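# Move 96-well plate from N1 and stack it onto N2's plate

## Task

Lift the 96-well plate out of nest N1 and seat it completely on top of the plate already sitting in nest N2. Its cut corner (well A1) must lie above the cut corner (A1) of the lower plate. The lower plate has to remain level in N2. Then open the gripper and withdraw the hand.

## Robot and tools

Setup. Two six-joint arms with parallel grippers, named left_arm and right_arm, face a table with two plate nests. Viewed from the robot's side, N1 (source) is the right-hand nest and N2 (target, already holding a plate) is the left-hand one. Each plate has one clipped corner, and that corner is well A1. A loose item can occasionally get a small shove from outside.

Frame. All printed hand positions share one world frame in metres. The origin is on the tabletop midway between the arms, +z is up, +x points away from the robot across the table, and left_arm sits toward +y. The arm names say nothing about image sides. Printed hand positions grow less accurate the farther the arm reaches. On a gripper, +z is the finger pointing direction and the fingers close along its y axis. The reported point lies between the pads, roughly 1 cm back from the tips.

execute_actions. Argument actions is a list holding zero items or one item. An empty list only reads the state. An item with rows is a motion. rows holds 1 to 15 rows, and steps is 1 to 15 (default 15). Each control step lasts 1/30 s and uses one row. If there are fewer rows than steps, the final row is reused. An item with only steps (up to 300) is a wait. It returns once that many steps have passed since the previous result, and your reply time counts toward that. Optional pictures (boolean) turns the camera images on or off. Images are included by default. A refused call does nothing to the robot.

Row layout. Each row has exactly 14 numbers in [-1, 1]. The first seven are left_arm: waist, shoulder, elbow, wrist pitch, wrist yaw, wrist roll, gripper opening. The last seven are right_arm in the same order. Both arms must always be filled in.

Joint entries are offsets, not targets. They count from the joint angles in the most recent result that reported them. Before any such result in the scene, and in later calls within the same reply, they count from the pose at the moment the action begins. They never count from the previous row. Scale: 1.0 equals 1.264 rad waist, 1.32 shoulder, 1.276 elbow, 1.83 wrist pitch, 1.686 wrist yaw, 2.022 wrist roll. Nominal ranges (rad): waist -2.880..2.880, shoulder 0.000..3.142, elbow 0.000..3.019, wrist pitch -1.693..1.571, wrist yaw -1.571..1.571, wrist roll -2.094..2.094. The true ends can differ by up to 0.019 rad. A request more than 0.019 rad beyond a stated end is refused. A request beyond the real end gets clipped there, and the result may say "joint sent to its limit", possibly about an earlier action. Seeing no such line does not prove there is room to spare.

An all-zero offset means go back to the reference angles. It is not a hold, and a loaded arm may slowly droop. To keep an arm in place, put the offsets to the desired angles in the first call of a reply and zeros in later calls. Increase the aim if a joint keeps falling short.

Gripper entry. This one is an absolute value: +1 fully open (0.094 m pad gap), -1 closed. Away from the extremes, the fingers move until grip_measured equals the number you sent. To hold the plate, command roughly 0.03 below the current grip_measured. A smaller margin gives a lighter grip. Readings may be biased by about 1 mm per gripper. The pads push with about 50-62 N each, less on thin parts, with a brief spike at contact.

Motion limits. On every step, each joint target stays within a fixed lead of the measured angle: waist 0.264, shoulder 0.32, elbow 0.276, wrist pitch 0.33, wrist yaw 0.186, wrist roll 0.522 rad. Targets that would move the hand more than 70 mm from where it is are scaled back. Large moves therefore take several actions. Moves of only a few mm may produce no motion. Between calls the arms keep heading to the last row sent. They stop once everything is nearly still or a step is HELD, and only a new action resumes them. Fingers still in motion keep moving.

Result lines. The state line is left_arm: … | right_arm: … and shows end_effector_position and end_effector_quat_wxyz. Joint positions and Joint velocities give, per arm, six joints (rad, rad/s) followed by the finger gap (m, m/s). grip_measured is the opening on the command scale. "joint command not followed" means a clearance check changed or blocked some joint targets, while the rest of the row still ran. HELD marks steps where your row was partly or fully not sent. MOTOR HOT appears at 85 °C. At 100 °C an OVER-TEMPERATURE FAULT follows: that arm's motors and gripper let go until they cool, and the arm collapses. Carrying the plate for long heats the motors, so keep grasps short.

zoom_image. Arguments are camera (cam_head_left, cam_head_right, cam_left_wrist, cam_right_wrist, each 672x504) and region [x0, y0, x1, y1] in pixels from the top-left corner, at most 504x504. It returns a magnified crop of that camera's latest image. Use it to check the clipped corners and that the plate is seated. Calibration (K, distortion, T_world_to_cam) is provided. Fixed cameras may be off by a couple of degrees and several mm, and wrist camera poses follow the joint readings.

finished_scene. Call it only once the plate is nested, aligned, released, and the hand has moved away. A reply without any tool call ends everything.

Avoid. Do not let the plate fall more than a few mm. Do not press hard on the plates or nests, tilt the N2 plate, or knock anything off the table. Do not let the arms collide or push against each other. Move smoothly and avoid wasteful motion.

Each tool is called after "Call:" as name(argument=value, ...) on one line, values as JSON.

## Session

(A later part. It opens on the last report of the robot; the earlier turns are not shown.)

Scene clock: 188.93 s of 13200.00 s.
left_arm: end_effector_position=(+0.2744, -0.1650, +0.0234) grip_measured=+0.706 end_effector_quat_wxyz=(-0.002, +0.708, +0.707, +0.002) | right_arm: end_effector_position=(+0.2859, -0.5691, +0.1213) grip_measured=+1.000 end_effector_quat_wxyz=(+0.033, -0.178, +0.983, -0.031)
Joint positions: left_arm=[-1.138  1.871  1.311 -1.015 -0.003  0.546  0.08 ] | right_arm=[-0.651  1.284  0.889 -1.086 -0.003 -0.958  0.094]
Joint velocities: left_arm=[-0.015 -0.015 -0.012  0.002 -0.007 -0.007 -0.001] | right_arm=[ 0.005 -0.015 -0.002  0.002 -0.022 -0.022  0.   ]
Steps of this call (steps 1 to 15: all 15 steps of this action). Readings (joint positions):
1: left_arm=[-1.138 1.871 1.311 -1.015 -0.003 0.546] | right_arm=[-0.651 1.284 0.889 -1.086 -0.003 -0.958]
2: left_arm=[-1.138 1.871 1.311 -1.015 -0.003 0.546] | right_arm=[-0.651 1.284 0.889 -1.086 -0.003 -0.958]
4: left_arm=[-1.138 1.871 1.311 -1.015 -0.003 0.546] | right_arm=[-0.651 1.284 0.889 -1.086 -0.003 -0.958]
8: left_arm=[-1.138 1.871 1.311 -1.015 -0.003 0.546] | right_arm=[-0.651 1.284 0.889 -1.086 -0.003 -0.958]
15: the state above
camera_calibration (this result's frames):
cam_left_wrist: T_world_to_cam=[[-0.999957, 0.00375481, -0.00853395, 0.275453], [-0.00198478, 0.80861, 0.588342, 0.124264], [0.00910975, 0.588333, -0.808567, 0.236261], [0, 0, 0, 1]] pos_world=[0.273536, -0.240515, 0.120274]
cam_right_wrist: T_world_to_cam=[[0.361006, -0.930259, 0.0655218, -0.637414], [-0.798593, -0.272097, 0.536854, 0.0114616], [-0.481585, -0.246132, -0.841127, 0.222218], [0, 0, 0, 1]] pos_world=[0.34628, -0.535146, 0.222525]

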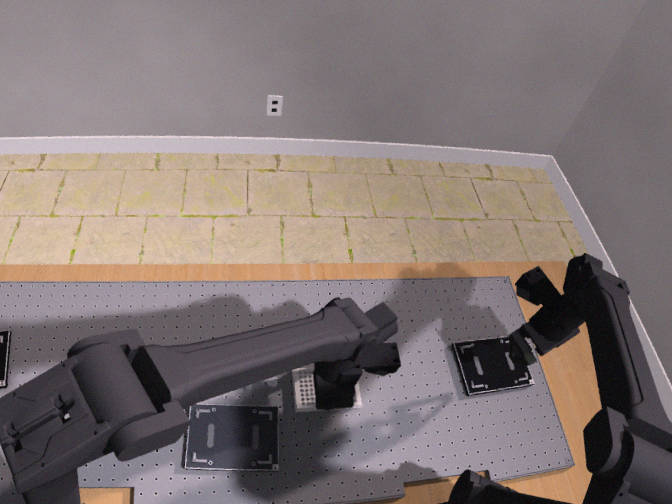

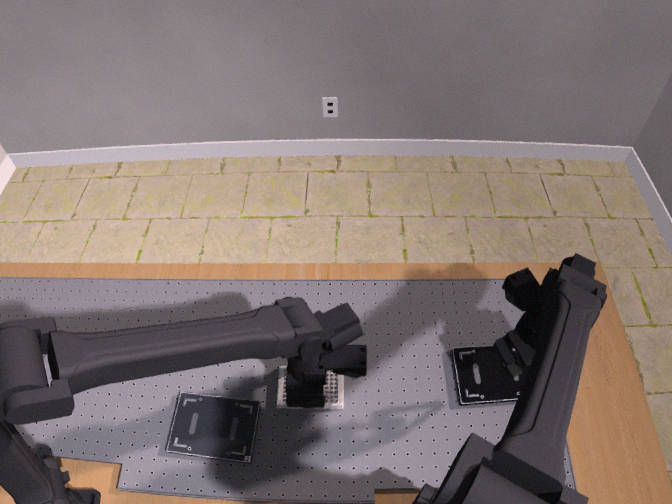

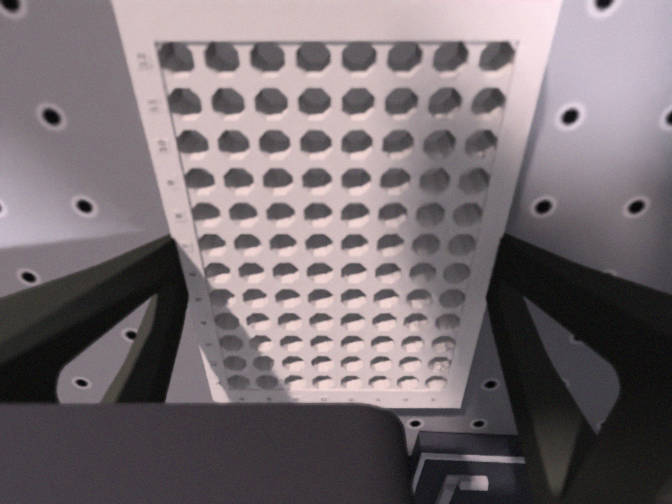

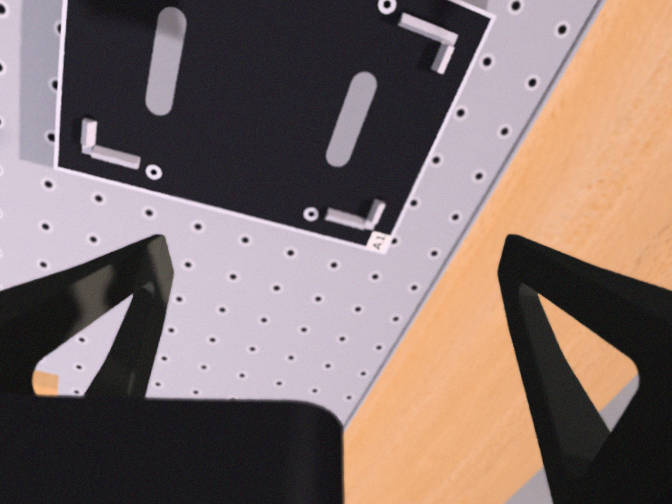

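Call:
execute_actions(actions=[{"rows":[[0,-0.015,0.01,-0.008,0,0,0.67,0,0,0.01,0,0,0,1],[0,-0.025,0.01,-0.016,0,0,0.67,0,0,0.01,0,0,0,1],[0,-0.038,0.01,-0.026,0,0,0.67,0,0,0.01,0,0,0,1],[0,-0.052,0.005,-0.036,0,0,0.67,0,0,0.01,0,0,0,1],[0,-0.07,-0.005,-0.044,0,0,0.67,0,0,0.01,0,0,0,1],[0,-0.09,-0.02,-0.05,0,0,0.67,0,0,0.01,0,0,0,1],[0,-0.11,-0.037,-0.053,0,0,0.67,0,0,0.01,0,0,0,1],[0,-0.13,-0.055,-0.055,0,0,0.67,0,0,0.01,0,0,0,1],[0,-0.15,-0.073,-0.057,0,0,0.67,0,0,0.01,0,0,0,1],[0,-0.17,-0.091,-0.059,0,0,0.67,0,0,0.01,0,0,0,1],[0,-0.19,-0.109,-0.061,0,0,0.67,0,0,0.01,0,0,0,1],[0,-0.21,-0.127,-0.063,0,0,0.67,0,0,0.01,0,0,0,1],[0,-0.23,-0.145,-0.064,0,0,0.67,0,0,0.01,0,0,0,1],[0,-0.248,-0.16,-0.065,0,0,0.67,0,0,0.01,0,0,0,1],[0,-0.262,-0.175,-0.066,0,0,0.67,0,0,0.01,0,0,0,1]]}], pictures=false)

Call:
execute_actions(actions=[{"steps":20}], pictures=false)

Call:
execute_actions(actions=[{"rows":[[0.02,0,0.01,0,0,-0.01,0.67,0,0,0,0,0,0,1],[0.05,0,0.01,0,0,-0.03,0.67,0,0,0,0,0,0,1],[0.09,0,0.01,0,0,-0.055,0.67,0,0,0,0,0,0,1],[0.14,0,0.01,0,0,-0.085,0.67,0,0,0,0,0,0,1],[0.19,0,0.01,0,0,-0.115,0.67,0,0,0,0,0,0,1],[0.24,0,0.01,0,0,-0.145,0.67,0,0,0,0,0,0,1],[0.3,0,0.01,0,0,-0.18,0.67,0,0,0,0,0,0,1],[0.36,0,0.01,0,0,-0.22,0.67,0,0,0,0,0,0,1],[0.42,0,0.01,0,0,-0.26,0.67,0,0,0,0,0,0,1],[0.48,0,0.01,0,0,-0.3,0.67,0,0,0,0,0,0,1],[0.54,0,0.01,0,0,-0.34,0.67,0,0,0,0,0,0,1],[0.6,0,0.01,0,0,-0.38,0.67,0,0,0,0,0,0,1],[0.66,0,0.01,0,0,-0.42,0.67,0,0,0,0,0,0,1],[0.72,0,0.01,0,0,-0.46,0.67,0,0,0,0,0,0,1],[0.78,0,0.01,0,0,-0.5,0.67,0,0,0,0,0,0,1]]}], pictures=false)

Call:
execute_actions(actions=[{"steps":30}], pictures=false)

Scene clock: 208.63 s of 13200.00 s.
left_arm: end_effector_position=(+0.2306, -0.0927, +0.1019) grip_measured=+0.706 end_effector_quat_wxyz=(+0.007, +0.708, +0.707, -0.000) | right_arm: end_effector_position=(+0.2859, -0.5691, +0.1213) grip_measured=+1.000 end_effector_quat_wxyz=(+0.033, -0.178, +0.983, -0.031)
Joint positions: left_arm=[-1.138  1.564  1.126 -1.118 -0.003  0.546  0.08 ] | right_arm=[-0.651  1.284  0.889 -1.086 -0.003 -0.958  0.094]
Joint velocities: left_arm=[ 0.024 -0.855 -0.525 -0.085  0.022 -0.051 -0.001] | right_arm=[ 0.005  0.005 -0.007 -0.002 -0.037 -0.051  0.   ]
Steps of this call (steps 1 to 15: the robot went on to your last target; steps 16 to 90: nothing new was sent; then 16.20 s passed at rest; steps 91 to 105: all 15 steps of this action). Readings (joint positions):
91: left_arm=[-1.138 1.871 1.311 -1.015 -0.003 0.546] | right_arm=[-0.651 1.284 0.889 -1.086 -0.003 -0.958]
92: left_arm=[-1.138 1.870 1.311 -1.018 -0.003 0.546] | right_arm=[-0.651 1.284 0.889 -1.086 -0.003 -0.958]
94: left_arm=[-1.138 1.864 1.311 -1.039 -0.003 0.546] | right_arm=[-0.651 1.284 0.889 -1.086 -0.003 -0.958]
98: left_arm=[-1.138 1.796 1.274 -1.083 -0.003 0.546] | right_arm=[-0.651 1.284 0.889 -1.086 -0.003 -0.958]
105: the state above

Scene clock: 209.30 s of 13200.00 s.
left_arm: end_effector_position=(+0.2222, -0.0789, +0.1106) grip_measured=+0.706 end_effector_quat_wxyz=(+0.010, +0.708, +0.707, -0.001) | right_arm: end_effector_position=(+0.2859, -0.5691, +0.1213) grip_measured=+1.000 end_effector_quat_wxyz=(+0.033, -0.178, +0.983, -0.031)
Joint positions: left_arm=[-1.138  1.511  1.089 -1.129 -0.003  0.546  0.08 ] | right_arm=[-0.651  1.284  0.889 -1.086 -0.003 -0.958  0.094]
Joint velocities: left_arm=[-0.005 -0.005  0.007  0.002 -0.051  0.022  0.001] | right_arm=[-0.015 -0.024  0.017 -0.007  0.081 -0.037  0.   ]
Steps of this call (steps 1 to 20: the robot went on to your last target). Readings (joint positions):
1: left_arm=[-1.138 1.538 1.110 -1.122 -0.003 0.546] | right_arm=[-0.651 1.284 0.889 -1.086 -0.003 -0.958]
2: left_arm=[-1.138 1.520 1.099 -1.126 -0.003 0.546] | right_arm=[-0.651 1.284 0.889 -1.086 -0.003 -0.958]
4: left_arm=[-1.138 1.505 1.094 -1.129 -0.003 0.546] | right_arm=[-0.651 1.284 0.889 -1.086 -0.003 -0.958]
8: left_arm=[-1.138 1.508 1.090 -1.129 -0.003 0.546] | right_arm=[-0.651 1.284 0.889 -1.086 -0.003 -0.958]
20: the state above

Scene clock: 209.80 s of 13200.00 s.
left_arm: end_effector_position=(+0.3941, +0.1228, +0.1106) grip_measured=+0.706 end_effector_quat_wxyz=(+0.010, +0.197, +0.980, -0.002) | right_arm: end_effector_position=(+0.2859, -0.5691, +0.1213) grip_measured=+1.000 end_effector_quat_wxyz=(+0.033, -0.178, +0.983, -0.031)
Joint positions: left_arm=[-0.495  1.511  1.089 -1.129  0.001  0.014  0.08 ] | right_arm=[-0.651  1.284  0.889 -1.086 -0.003 -0.958  0.094]
Joint velocities: left_arm=[ 1.792 -0.005 -0.022  0.002 -0.051 -1.78   0.   ] | right_arm=[ 0.015 -0.005 -0.012 -0.027  0.095 -0.007  0.   ]
Steps of this call (steps 1 to 15: all 15 steps of this action). Readings (joint positions):
1: left_arm=[-1.137 1.511 1.089 -1.129 -0.003 0.545] | right_arm=[-0.651 1.284 0.889 -1.086 -0.003 -0.958]
2: left_arm=[-1.132 1.511 1.089 -1.129 -0.002 0.538] | right_arm=[-0.651 1.284 0.889 -1.086 -0.003 -0.958]
4: left_arm=[-1.097 1.511 1.089 -1.129 0.001 0.498] | right_arm=[-0.651 1.284 0.889 -1.086 -0.003 -0.958]
8: left_arm=[-0.917 1.511 1.089 -1.129 0.001 0.381] | right_arm=[-0.651 1.284 0.889 -1.086 -0.003 -0.958]
15: the state above

Scene clock: 210.80 s of 13200.00 s.
left_arm: end_effector_position=(+0.4244, +0.2608, +0.1106) grip_measured=+0.707 end_effector_quat_wxyz=(+0.010, -0.199, +0.980, -0.001) | right_arm: end_effector_position=(+0.2859, -0.5691, +0.1213) grip_measured=+1.000 end_effector_quat_wxyz=(+0.033, -0.178, +0.983, -0.031)
Joint positions: left_arm=[-0.16   1.511  1.089 -1.129 -0.004 -0.449  0.08 ] | right_arm=[-0.651  1.284  0.889 -1.086 -0.003 -0.958  0.094]
Joint velocities: left_arm=[-0.015  0.005 -0.002  0.002 -0.007  0.051  0.   ] | right_arm=[-0.024 -0.015 -0.007 -0.012 -0.051  0.022  0.   ]
Steps of this call (steps 1 to 30: the robot went on to your last target). Readings (joint positions):
1: left_arm=[-0.433 1.511 1.089 -1.129 0.001 -0.043] | right_arm=[-0.651 1.284 0.889 -1.086 -0.003 -0.958]
2: left_arm=[-0.370 1.511 1.089 -1.129 0.000 -0.093] | right_arm=[-0.651 1.284 0.889 -1.086 -0.003 -0.958]
4: left_arm=[-0.246 1.511 1.089 -1.129 -0.000 -0.203] | right_arm=[-0.651 1.284 0.889 -1.086 -0.003 -0.958]
8: left_arm=[-0.091 1.511 1.089 -1.129 -0.009 -0.353] | right_arm=[-0.651 1.284 0.889 -1.086 -0.003 -0.958]
30: the state above

Call:
execute_actions(actions=[{"rows":[[0.02,0.003,-0.002,0.003,0,-0.02,0.67,0,0,0.01,0,0,0,1],[0.05,0.006,-0.004,0.006,0,-0.04,0.67,0,0,0.01,0,0,0,1],[0.09,0.009,-0.007,0.009,0,-0.06,0.67,0,0,0.01,0,0,0,1],[0.14,0.012,-0.01,0.012,0,-0.09,0.67,0,0,0.01,0,0,0,1],[0.19,0.015,-0.012,0.015,0,-0.12,0.67,0,0,0.01,0,0,0,1],[0.24,0.018,-0.015,0.018,0,-0.15,0.67,0,0,0.01,0,0,0,1],[0.29,0.021,-0.017,0.021,0,-0.18,0.67,0,0,0.01,0,0,0,1],[0.34,0.024,-0.02,0.024,0,-0.21,0.67,0,0,0.01,0,0,0,1],[0.39,0.027,-0.022,0.027,0,-0.24,0.67,0,0,0.01,0,0,0,1],[0.43,0.03,-0.025,0.03,0,-0.26,0.67,0,0,0.01,0,0,0,1],[0.47,0.033,-0.027,0.033,0,-0.28,0.67,0,0,0.01,0,0,0,1],[0.5,0.036,-0.03,0.036,0,-0.295,0.67,0,0,0.01,0,0,0,1],[0.525,0.039,-0.032,0.039,0,-0.305,0.67,0,0,0.01,0,0,0,1],[0.545,0.041,-0.034,0.041,0,-0.315,0.67,0,0,0.01,0,0,0,1],[0.559,0.043,-0.035,0.043,0,-0.315,0.67,0,0,0.01,0,0,0,1]]}], pictures=false)

Call:
execute_actions(actions=[{"steps":30}])

Scene clock: 222.53 s of 13200.00 s.
left_arm: end_effector_position=(+0.3591, +0.5149, +0.0915) grip_measured=+0.707 end_effector_quat_wxyz=(+0.014, -0.674, +0.739, -0.001) | right_arm: end_effector_position=(+0.2859, -0.5691, +0.1213) grip_measured=+1.000 end_effector_quat_wxyz=(+0.033, -0.178, +0.983, -0.031)
Joint positions: left_arm=[ 0.472  1.54   1.068 -1.07  -0.002 -0.895  0.08 ] | right_arm=[-0.651  1.284  0.889 -1.086 -0.003 -0.958  0.094]
Joint velocities: left_arm=[ 1.656  0.161 -0.125  0.222 -0.037 -1.209  0.   ] | right_arm=[-0.005 -0.005  0.007  0.007 -0.051 -0.037  0.   ]
Steps of this call (steps 1 to 15: the robot went on to your last target; steps 16 to 90: nothing new was sent; then 8.23 s passed at rest; steps 91 to 105: all 15 steps of this action). Readings (joint positions):
91: left_arm=[-0.159 1.511 1.089 -1.129 -0.004 -0.454] | right_arm=[-0.651 1.284 0.889 -1.086 -0.003 -0.958]
92: left_arm=[-0.154 1.511 1.089 -1.129 -0.003 -0.464] | right_arm=[-0.651 1.284 0.889 -1.086 -0.003 -0.958]
94: left_arm=[-0.118 1.511 1.087 -1.126 0.000 -0.505] | right_arm=[-0.651 1.284 0.889 -1.086 -0.003 -0.958]
98: left_arm=[0.062 1.514 1.082 -1.114 0.000 -0.620] | right_arm=[-0.651 1.284 0.889 -1.086 -0.003 -0.958]
105: the state above

Scene clock: 223.53 s of 13200.00 s.
left_arm: end_effector_position=(+0.3344, +0.5332, +0.0745) grip_measured=+0.707 end_effector_quat_wxyz=(+0.004, +0.759, -0.651, -0.003) | right_arm: end_effector_position=(+0.2859, -0.5691, +0.1213) grip_measured=+1.000 end_effector_quat_wxyz=(+0.033, -0.178, +0.983, -0.031)
Joint positions: left_arm=[ 0.54   1.561  1.042 -1.061 -0.005 -1.071  0.08 ] | right_arm=[-0.651  1.284  0.889 -1.086 -0.003 -0.958  0.094]
Joint velocities: left_arm=[-0.005 -0.034 -0.012 -0.007 -0.007  0.037  0.   ] | right_arm=[-0.005 -0.015  0.017 -0.012  0.007 -0.022  0.   ]
Steps of this call (steps 1 to 30: the robot went on to your last target). Readings (joint positions):
1: left_arm=[0.524 1.546 1.063 -1.064 -0.005 -0.931] | right_arm=[-0.651 1.284 0.889 -1.086 -0.003 -0.958]
2: left_arm=[0.565 1.552 1.059 -1.062 -0.008 -0.960] | right_arm=[-0.651 1.284 0.889 -1.086 -0.003 -0.958]
4: left_arm=[0.607 1.559 1.050 -1.061 -0.009 -1.001] | right_arm=[-0.651 1.284 0.889 -1.086 -0.003 -0.958]
8: left_arm=[0.581 1.561 1.042 -1.061 -0.008 -1.044] | right_arm=[-0.651 1.284 0.889 -1.086 -0.003 -0.958]
30: the state above
All arms were judged still, so your last target was given up. Only a new action makes them travel on or press farther. Fingers that are still opening or closing keep moving.
camera_calibration (this result's frames):
cam_left_wrist: T_world_to_cam=[[0.988673, 0.148896, -0.0188715, -0.408353], [0.131747, -0.800742, 0.584342, 0.343373], [0.0718949, -0.580209, -0.811288, 0.468551], [0, 0, 0, 1]] pos_world=[0.324803, 0.607612, 0.171776]
cam_right_wrist: T_world_to_cam=[[0.361006, -0.930259, 0.0655218, -0.637414], [-0.798593, -0.272097, 0.536854, 0.0114616], [-0.481585, -0.246132, -0.841127, 0.222218], [0, 0, 0, 1]] pos_world=[0.34628, -0.535146, 0.222525]

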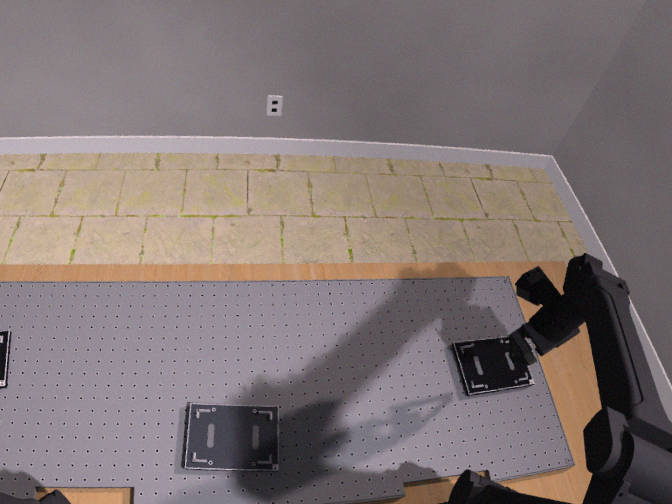

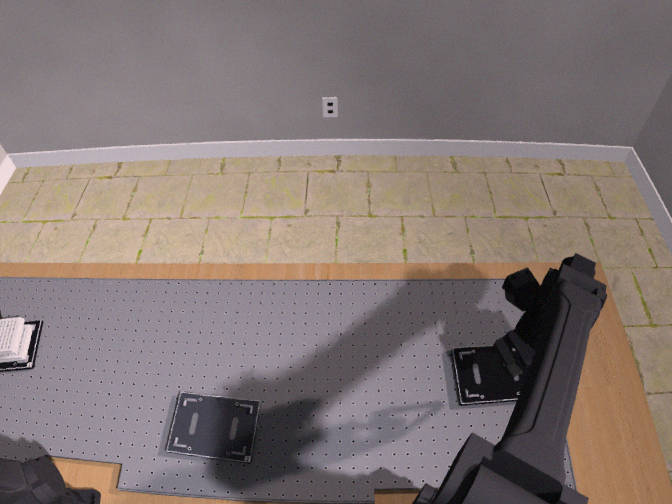

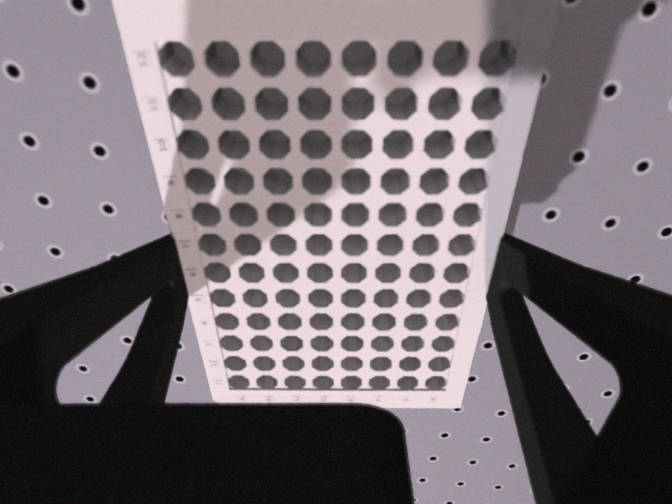

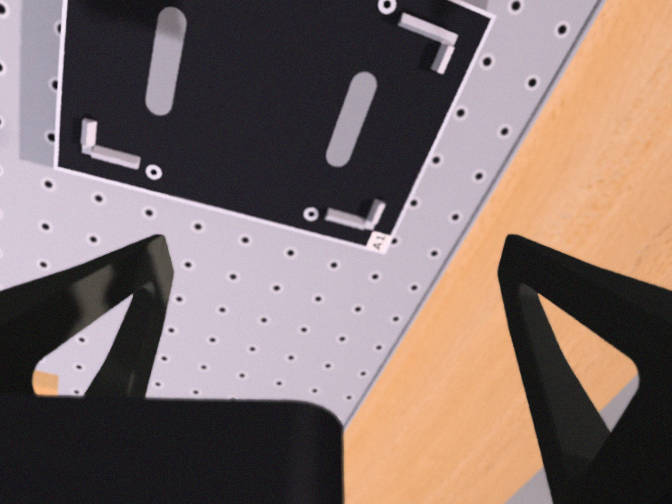

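Call:
execute_actions(actions=[{"rows":[[0,0.006,-0.002,0.004,0,0,0.67,0,0,0.01,0,0,0,1],[0,0.01,-0.004,0.008,0,0,0.67,0,0,0.01,0,0,0,1],[0,0.013,-0.006,0.012,0,0,0.67,0,0,0.01,0,0,0,1],[0,0.016,-0.008,0.016,0,0,0.67,0,0,0.01,0,0,0,1],[0,0.019,-0.01,0.02,0,0,0.67,0,0,0.01,0,0,0,1],[0,0.022,-0.012,0.024,0,0,0.67,0,0,0.01,0,0,0,1],[0,0.025,-0.014,0.028,0,0,0.67,0,0,0.01,0,0,0,1],[0,0.027,-0.016,0.031,0,0,0.67,0,0,0.01,0,0,0,1],[0,0.029,-0.018,0.034,0,0,0.67,0,0,0.01,0,0,0,1]]}], pictures=false)

Call:
execute_actions(actions=[{"steps":12}])

Call:
zoom_image(camera="cam_head_right", region=[0,290,100,390])

Scene clock: 238.03 s of 13200.00 s.
left_arm: end_effector_position=(+0.3341, +0.5330, +0.0561) grip_measured=+0.707 end_effector_quat_wxyz=(+0.006, +0.759, -0.651, -0.004) | right_arm: end_effector_position=(+0.2859, -0.5691, +0.1213) grip_measured=+1.000 end_effector_quat_wxyz=(+0.033, -0.178, +0.983, -0.031)
Joint positions: left_arm=[ 0.54   1.589  1.02  -1.015 -0.005 -1.071  0.08 ] | right_arm=[-0.651  1.284  0.889 -1.086 -0.003 -0.958  0.094]
Joint velocities: left_arm=[-0.005  0.005 -0.017 -0.012 -0.037  0.037  0.   ] | right_arm=[-0.005  0.005  0.007  0.012 -0.037  0.007  0.   ]
Steps of this call (steps 1 to 90: nothing new was sent; then 11.00 s passed at rest; steps 91 to 105: all 15 steps of this action). Readings (joint positions):
91: left_arm=[0.540 1.561 1.042 -1.061 -0.005 -1.071] | right_arm=[-0.651 1.284 0.889 -1.086 -0.003 -0.958]
92: left_arm=[0.540 1.561 1.042 -1.061 -0.005 -1.071] | right_arm=[-0.651 1.284 0.889 -1.086 -0.003 -0.958]
94: left_arm=[0.540 1.561 1.040 -1.056 -0.005 -1.071] | right_arm=[-0.651 1.284 0.889 -1.086 -0.003 -0.958]
98: left_arm=[0.540 1.569 1.032 -1.031 -0.005 -1.071] | right_arm=[-0.651 1.284 0.889 -1.086 -0.003 -0.958]
105: the state above

Scene clock: 238.43 s of 13200.00 s.
left_arm: end_effector_position=(+0.3343, +0.5331, +0.0561) grip_measured=+0.707 end_effector_quat_wxyz=(+0.006, +0.759, -0.651, -0.004) | right_arm: end_effector_position=(+0.2859, -0.5691, +0.1213) grip_measured=+1.000 end_effector_quat_wxyz=(+0.033, -0.178, +0.983, -0.031)
Joint positions: left_arm=[ 0.54   1.589  1.02  -1.014 -0.005 -1.071  0.08 ] | right_arm=[-0.651  1.284  0.889 -1.086 -0.003 -0.958  0.094]
Joint velocities: left_arm=[-0.005 -0.005  0.012 -0.002 -0.081 -0.022 -0.001] | right_arm=[-0.015 -0.005  0.007 -0.012 -0.051 -0.037  0.   ]
Steps of this call (steps 1 to 12: the robot went on to your last target). Readings (joint positions):
1: left_arm=[0.540 1.589 1.020 -1.015 -0.005 -1.071] | right_arm=[-0.651 1.284 0.889 -1.086 -0.003 -0.958]
2: left_arm=[0.540 1.589 1.020 -1.015 -0.005 -1.071] | right_arm=[-0.651 1.284 0.889 -1.086 -0.003 -0.958]
4: left_arm=[0.540 1.589 1.020 -1.014 -0.005 -1.071] | right_arm=[-0.651 1.284 0.889 -1.086 -0.003 -0.958]
8: left_arm=[0.540 1.589 1.020 -1.014 -0.005 -1.071] | right_arm=[-0.651 1.284 0.889 -1.086 -0.003 -0.958]
12: the state above
camera_calibration (this result's frames):
cam_left_wrist: T_world_to_cam=[[0.988567, 0.149236, -0.021546, -0.408545], [0.133472, -0.79961, 0.585499, 0.352807], [0.0701489, -0.58168, -0.810387, 0.4549], [0, 0, 0, 1]] pos_world=[0.324874, 0.607684, 0.153275]
cam_right_wrist: T_world_to_cam=[[0.361006, -0.930259, 0.0655218, -0.637414], [-0.798593, -0.272097, 0.536854, 0.0114616], [-0.481585, -0.246132, -0.841127, 0.222218], [0, 0, 0, 1]] pos_world=[0.34628, -0.535146, 0.222525]

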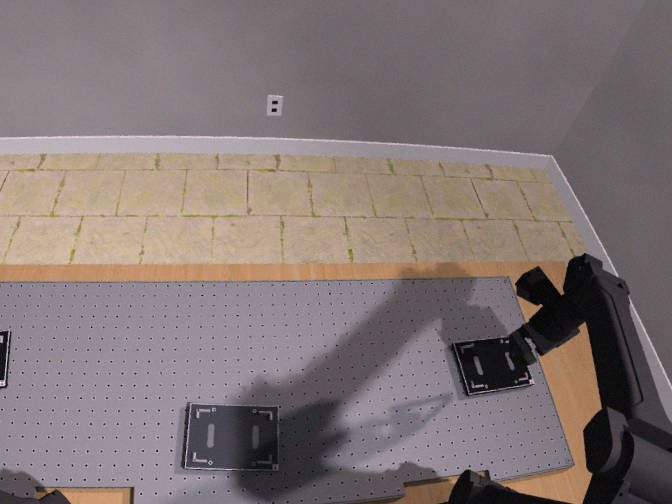

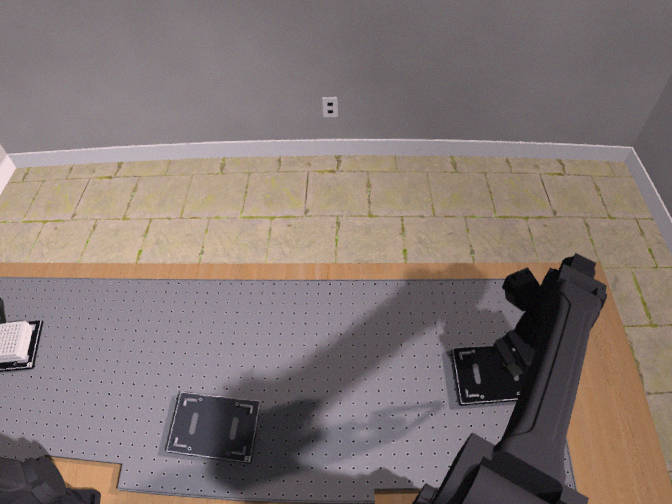

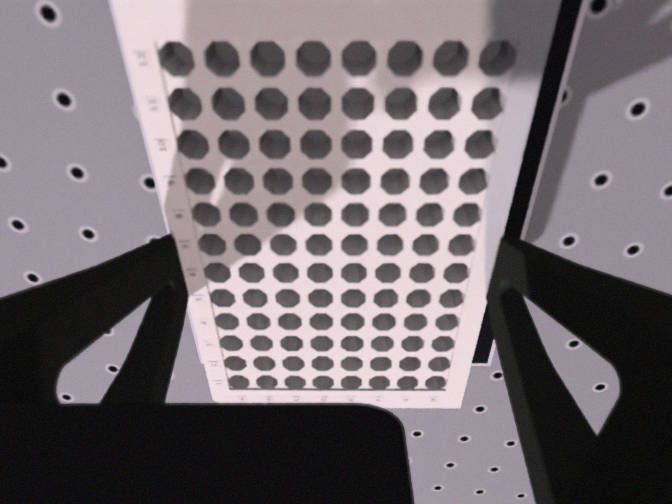

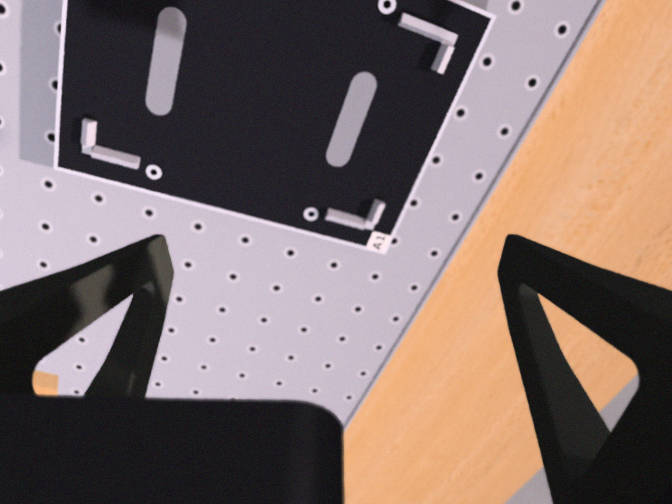

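Region (0, 290, 100, 390) of cam_head_right's 672x504 image, scaled by 5.040, with more detail than that image has.

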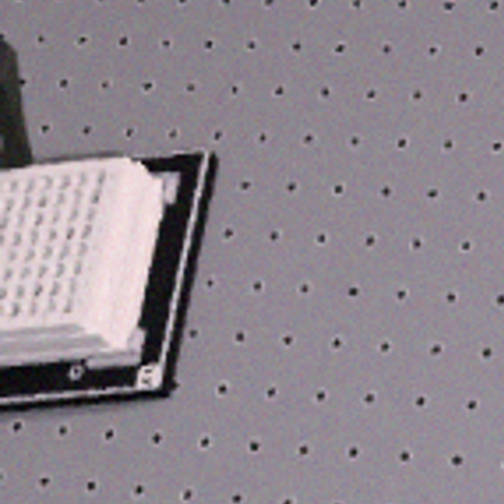

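Call:
zoom_image(camera="cam_left_wrist", region=[170,280,520,420])

Call:
zoom_image(camera="cam_left_wrist", region=[90,0,594,240])

Region (170, 280, 520, 420) of cam_left_wrist's 672x504 image, scaled by 1.440, with more detail than that image has; it fills the top 202 rows of this view, and the rest is white.

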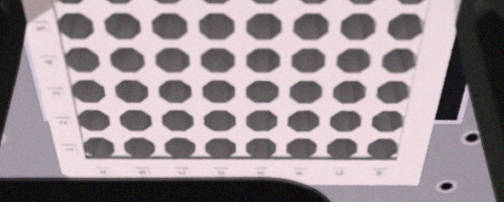

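Region (90, 0, 594, 240) of cam_left_wrist's 672x504 image, scaled by 1.000; it fills the top 240 rows of this view, and the rest is white.

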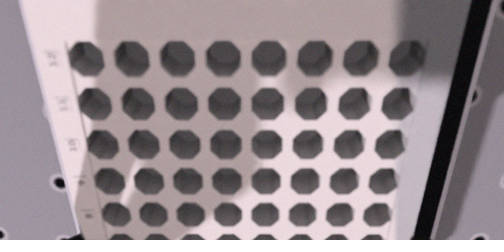

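Call:
execute_actions(actions=[{"rows":[[-0.007,0,0.005,0.012,0,-0.012,0.67,0,0,0.01,0,0,0,1]]}])

Call:
zoom_image(camera="cam_left_wrist", region=[90,0,594,420])

Scene clock: 256.53 s of 13200.00 s.
left_arm: end_effector_position=(+0.3359, +0.5339, +0.0561) grip_measured=+0.707 end_effector_quat_wxyz=(+0.002, +0.761, -0.648, -0.003) | right_arm: end_effector_position=(+0.2859, -0.5691, +0.1213) grip_measured=+1.000 end_effector_quat_wxyz=(+0.033, -0.178, +0.983, -0.031)
Joint positions: left_arm=[ 0.54   1.589  1.02  -1.007 -0.005 -1.079  0.08 ] | right_arm=[-0.651  1.284  0.889 -1.086 -0.003 -0.958  0.094]
Joint velocities: left_arm=[-0.005 -0.005  0.002  0.007  0.007 -0.081  0.001] | right_arm=[ 0.015  0.005  0.002 -0.002 -0.11  -0.066  0.   ]
Steps of this call (steps 1 to 15: the robot went on to your last target; steps 16 to 90: nothing new was sent; then 14.60 s passed at rest; steps 91 to 105: all 15 steps of this action). Readings (joint positions):
91: left_arm=[0.540 1.589 1.020 -1.013 -0.005 -1.073] | right_arm=[-0.651 1.284 0.889 -1.086 -0.003 -0.958]
92: left_arm=[0.540 1.589 1.020 -1.011 -0.005 -1.074] | right_arm=[-0.651 1.284 0.889 -1.086 -0.003 -0.958]
94: left_arm=[0.540 1.589 1.020 -1.008 -0.005 -1.076] | right_arm=[-0.651 1.284 0.889 -1.086 -0.003 -0.958]
98: left_arm=[0.540 1.589 1.020 -1.007 -0.005 -1.078] | right_arm=[-0.651 1.284 0.889 -1.086 -0.003 -0.958]
105: the state above
camera_calibration (this result's frames):
cam_left_wrist: T_world_to_cam=[[0.987505, 0.156856, -0.0151794, -0.41433], [0.13622, -0.801199, 0.582687, 0.353348], [0.0792362, -0.577474, -0.812555, 0.450079], [0, 0, 0, 1]] pos_world=[0.325357, 0.608001, 0.153533]
cam_right_wrist: T_world_to_cam=[[0.361006, -0.930259, 0.0655218, -0.637414], [-0.798593, -0.272097, 0.536854, 0.0114616], [-0.481585, -0.246132, -0.841127, 0.222218], [0, 0, 0, 1]] pos_world=[0.34628, -0.535146, 0.222525]

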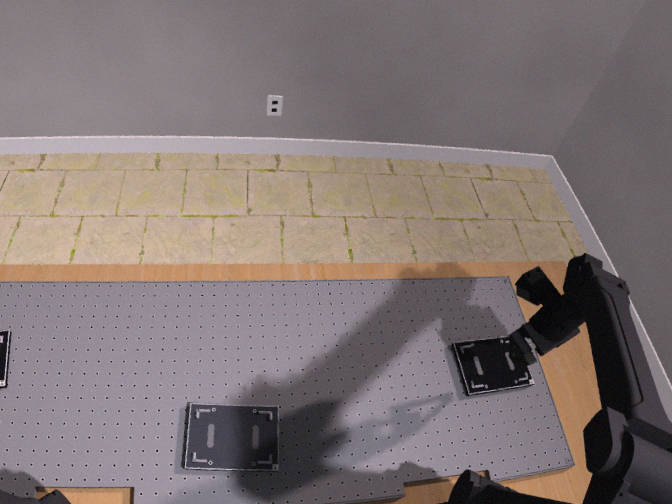

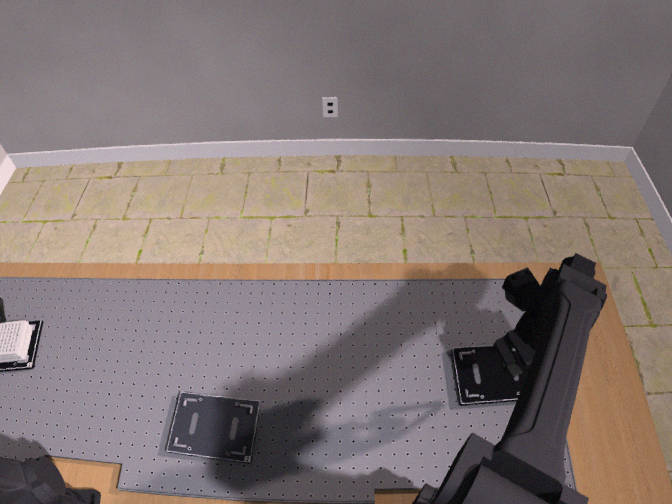

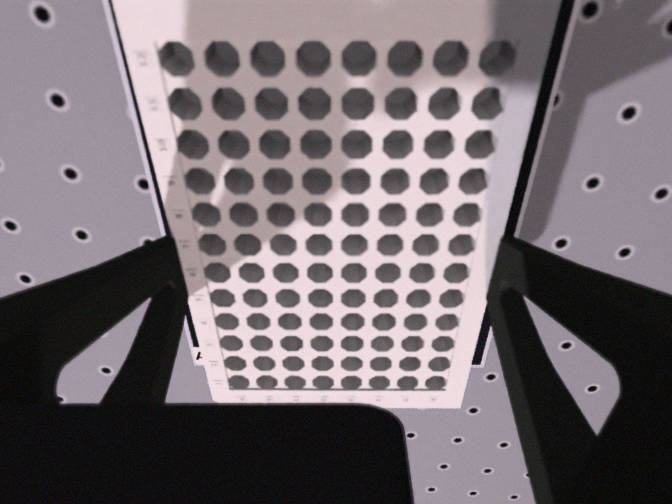

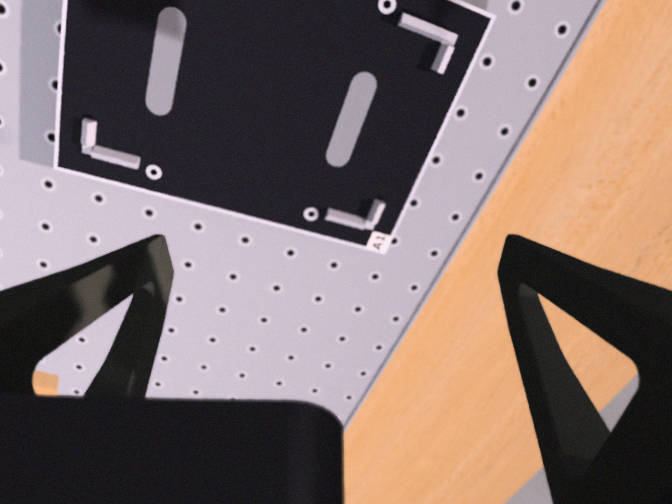

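Region (90, 0, 594, 420) of cam_left_wrist's 672x504 image, scaled by 1.000.

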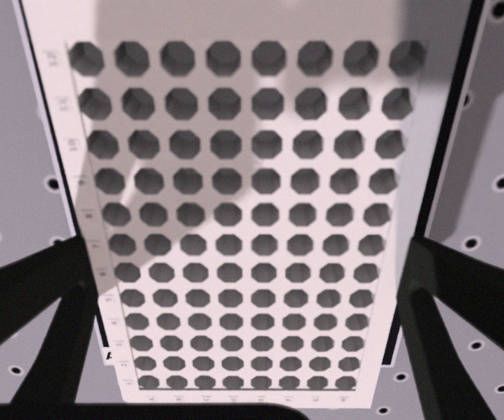

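Call:
execute_actions(actions=[{"rows":[[-0.011,0.004,-0.001,0.003,0,0,0.67,0,0,0.01,0,0,0,1],[-0.011,0.008,-0.002,0.006,0,0,0.67,0,0,0.01,0,0,0,1],[-0.011,0.011,-0.003,0.008,0,0,0.67,0,0,0.01,0,0,0,1],[-0.011,0.013,-0.005,0.01,0,0,0.67,0,0,0.01,0,0,0,1],[-0.011,0.015,-0.007,0.012,0,0,0.67,0,0,0.01,0,0,0,1],[-0.011,0.017,-0.008,0.014,0,0,0.67,0,0,0.01,0,0,0,1],[-0.011,0.019,-0.009,0.016,0,0,0.67,0,0,0.01,0,0,0,1],[-0.011,0.021,-0.01,0.018,0,0,0.67,0,0,0.01,0,0,0,1],[-0.011,0.022,-0.011,0.019,0,0,0.67,0,0,0.01,0,0,0,1]]}])

Call:
zoom_image(camera="cam_head_right", region=[0,300,70,380])

Scene clock: 263.87 s of 13200.00 s.
left_arm: end_effector_position=(+0.3377, +0.5315, +0.0484) grip_measured=+0.707 end_effector_quat_wxyz=(+0.002, +0.759, -0.651, -0.003) | right_arm: end_effector_position=(+0.2859, -0.5691, +0.1213) grip_measured=+1.000 end_effector_quat_wxyz=(+0.033, -0.178, +0.983, -0.031)
Joint positions: left_arm=[ 0.532  1.601  1.01  -0.985 -0.005 -1.08   0.08 ] | right_arm=[-0.651  1.284  0.889 -1.086 -0.003 -0.958  0.094]
Joint velocities: left_arm=[-0.005 -0.005 -0.012 -0.017 -0.037  0.007  0.   ] | right_arm=[-0.015 -0.015  0.002  0.002 -0.051 -0.051  0.   ]
Steps of this call (steps 1 to 15: the robot went on to your last target; steps 16 to 90: nothing new was sent; then 3.83 s passed at rest; steps 91 to 105: all 15 steps of this action). Readings (joint positions):
91: left_arm=[0.539 1.589 1.020 -1.007 -0.005 -1.080] | right_arm=[-0.651 1.284 0.889 -1.086 -0.003 -0.958]
92: left_arm=[0.538 1.589 1.020 -1.007 -0.005 -1.080] | right_arm=[-0.651 1.284 0.889 -1.086 -0.003 -0.958]
94: left_arm=[0.536 1.589 1.020 -1.006 -0.005 -1.080] | right_arm=[-0.651 1.284 0.889 -1.086 -0.003 -0.958]
98: left_arm=[0.532 1.592 1.015 -0.995 -0.005 -1.080] | right_arm=[-0.651 1.284 0.889 -1.086 -0.003 -0.958]
105: the state above
camera_calibration (this result's frames):
cam_left_wrist: T_world_to_cam=[[0.988559, 0.150071, -0.0151787, -0.412609], [0.130715, -0.802117, 0.582685, 0.358019], [0.0752693, -0.578002, -0.812556, 0.443871], [0, 0, 0, 1]] pos_world=[0.32768, 0.605652, 0.145795]
cam_right_wrist: T_world_to_cam=[[0.361006, -0.930259, 0.0655218, -0.637414], [-0.798593, -0.272097, 0.536854, 0.0114616], [-0.481585, -0.246132, -0.841127, 0.222218], [0, 0, 0, 1]] pos_world=[0.34628, -0.535146, 0.222525]

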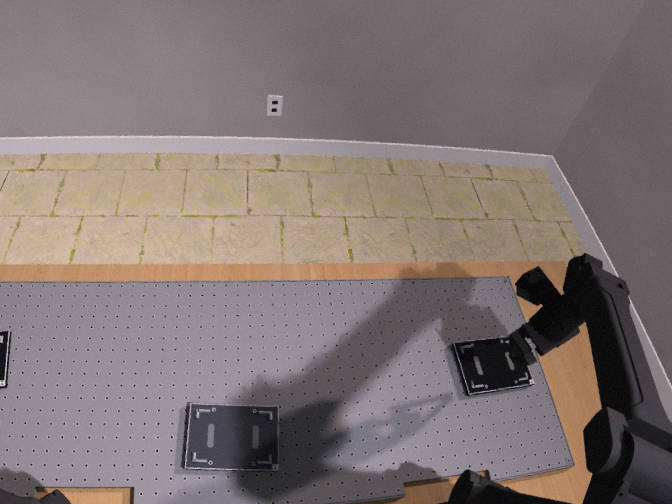

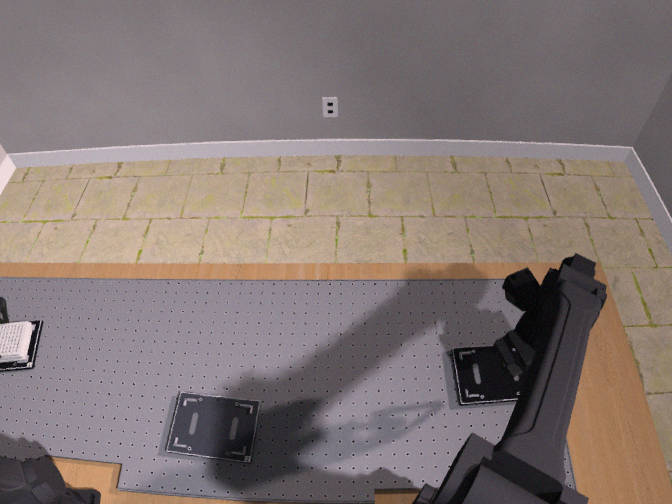

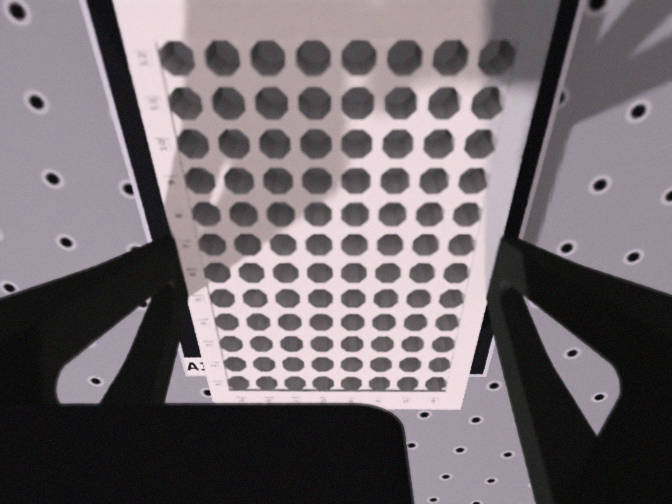

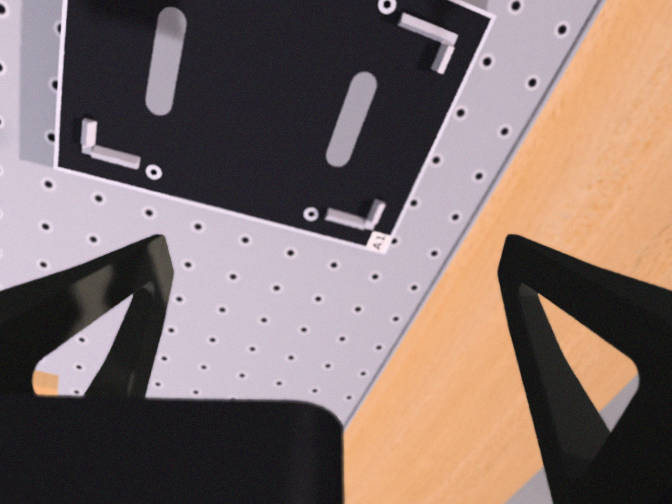

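Region (0, 300, 70, 380) of cam_head_right's 672x504 image, scaled by 6.300, with more detail than that image has; it fills the left 441 columns of this view, and the rest is white.

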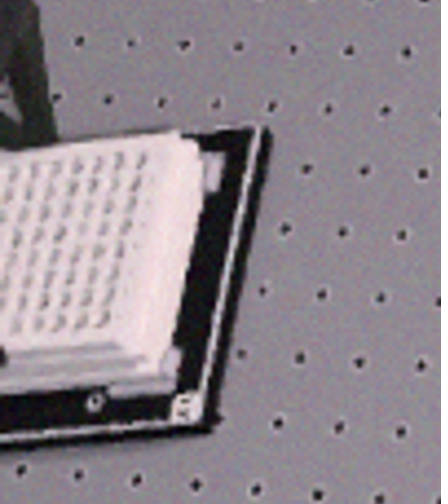

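Call:
execute_actions(actions=[{"rows":[[0.008,0,0.005,0,0,0,0.67,0,0,0.01,0,0,0,1]],"steps":12}], pictures=false)

Call:
execute_actions(actions=[{"rows":[[0,0.006,-0.002,0.004,0,0,0.67,0,0,0,0,0,0,1],[0,0.01,-0.003,0.006,0,0,0.67,0,0,0,0,0,0,1],[0,0.013,-0.004,0.008,0,0,0.67,0,0,0,0,0,0,1],[0,0.016,-0.006,0.01,0,0,0.67,0,0,0,0,0,0,1],[0,0.018,-0.007,0.012,0,0,0.67,0,0,0,0,0,0,1]]}])

Scene clock: 271.90 s of 13200.00 s.
left_arm: end_effector_position=(+0.3377, +0.5315, +0.0484) grip_measured=+0.707 end_effector_quat_wxyz=(+0.002, +0.759, -0.651, -0.003) | right_arm: end_effector_position=(+0.2859, -0.5691, +0.1213) grip_measured=+1.000 end_effector_quat_wxyz=(+0.033, -0.178, +0.983, -0.031)
Joint positions: left_arm=[ 0.532  1.601  1.01  -0.985 -0.005 -1.08   0.08 ] | right_arm=[-0.651  1.284  0.889 -1.086 -0.003 -0.958  0.094]
Joint velocities: left_arm=[-0.005 -0.015  0.002  0.017 -0.037  0.11   0.   ] | right_arm=[-0.005 -0.005  0.002 -0.017  0.051  0.007  0.   ]
Steps of this call (steps 1 to 15: the robot went on to your last target; steps 16 to 90: nothing new was sent; then 4.63 s passed at rest; steps 91 to 102: all 12 steps of this action). Readings (joint positions):
91: left_arm=[0.532 1.601 1.010 -0.985 -0.005 -1.080] | right_arm=[-0.651 1.284 0.889 -1.086 -0.003 -0.958]
92: left_arm=[0.532 1.601 1.010 -0.985 -0.005 -1.080] | right_arm=[-0.651 1.284 0.889 -1.086 -0.003 -0.958]
94: left_arm=[0.532 1.601 1.010 -0.985 -0.005 -1.080] | right_arm=[-0.651 1.284 0.889 -1.086 -0.003 -0.958]
98: left_arm=[0.532 1.601 1.010 -0.985 -0.005 -1.080] | right_arm=[-0.651 1.284 0.889 -1.086 -0.003 -0.958]
102: the state above

Scene clock: 272.40 s of 13200.00 s.
left_arm: end_effector_position=(+0.3378, +0.5316, +0.0484) grip_measured=+0.707 end_effector_quat_wxyz=(+0.002, +0.759, -0.651, -0.003) | right_arm: end_effector_position=(+0.2859, -0.5691, +0.1213) grip_measured=+1.000 end_effector_quat_wxyz=(+0.033, -0.178, +0.983, -0.031)
Joint positions: left_arm=[ 0.532  1.601  1.01  -0.985 -0.005 -1.08   0.08 ] | right_arm=[-0.651  1.284  0.889 -1.086 -0.003 -0.958  0.094]
Joint velocities: left_arm=[ 0.005  0.015  0.012  0.007 -0.007 -0.081 -0.001] | right_arm=[-0.015 -0.005 -0.002 -0.012 -0.037  0.007  0.   ]
Steps of this call (steps 1 to 15: all 15 steps of this action). Readings (joint positions):
1: left_arm=[0.532 1.601 1.010 -0.985 -0.005 -1.080] | right_arm=[-0.651 1.284 0.889 -1.086 -0.003 -0.958]
2: left_arm=[0.532 1.601 1.010 -0.985 -0.005 -1.080] | right_arm=[-0.651 1.284 0.889 -1.086 -0.003 -0.958]
4: left_arm=[0.532 1.601 1.010 -0.985 -0.005 -1.080] | right_arm=[-0.651 1.284 0.889 -1.086 -0.003 -0.958]
8: left_arm=[0.532 1.601 1.010 -0.985 -0.005 -1.080] | right_arm=[-0.651 1.284 0.889 -1.086 -0.003 -0.958]
15: the state above
camera_calibration (this result's frames):
cam_left_wrist: T_world_to_cam=[[0.988563, 0.150075, -0.0148428, -0.412711], [0.130537, -0.802251, 0.582541, 0.358193], [0.0755172, -0.577816, -0.812666, 0.44372], [0, 0, 0, 1]] pos_world=[0.327725, 0.605686, 0.145808]
cam_right_wrist: T_world_to_cam=[[0.361006, -0.930259, 0.0655218, -0.637414], [-0.798593, -0.272097, 0.536854, 0.0114616], [-0.481585, -0.246132, -0.841127, 0.222218], [0, 0, 0, 1]] pos_world=[0.34628, -0.535146, 0.222525]

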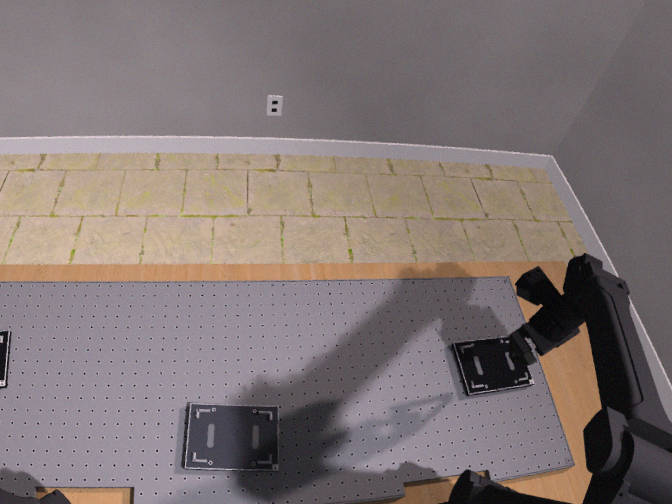

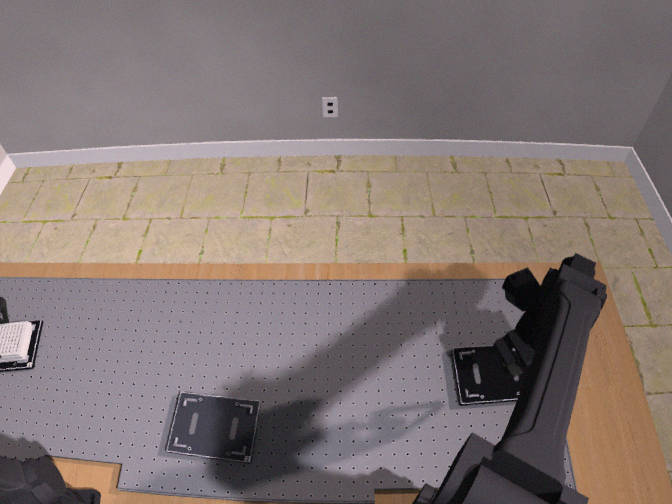

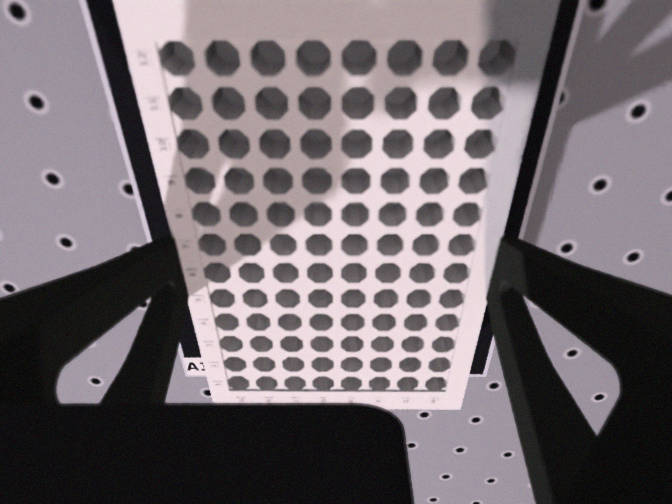

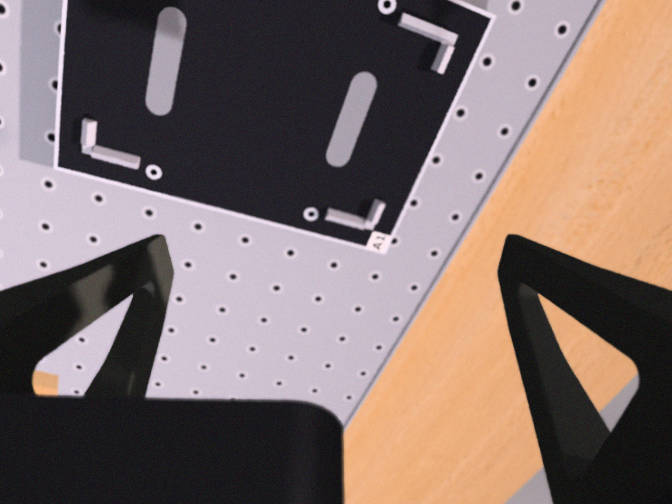

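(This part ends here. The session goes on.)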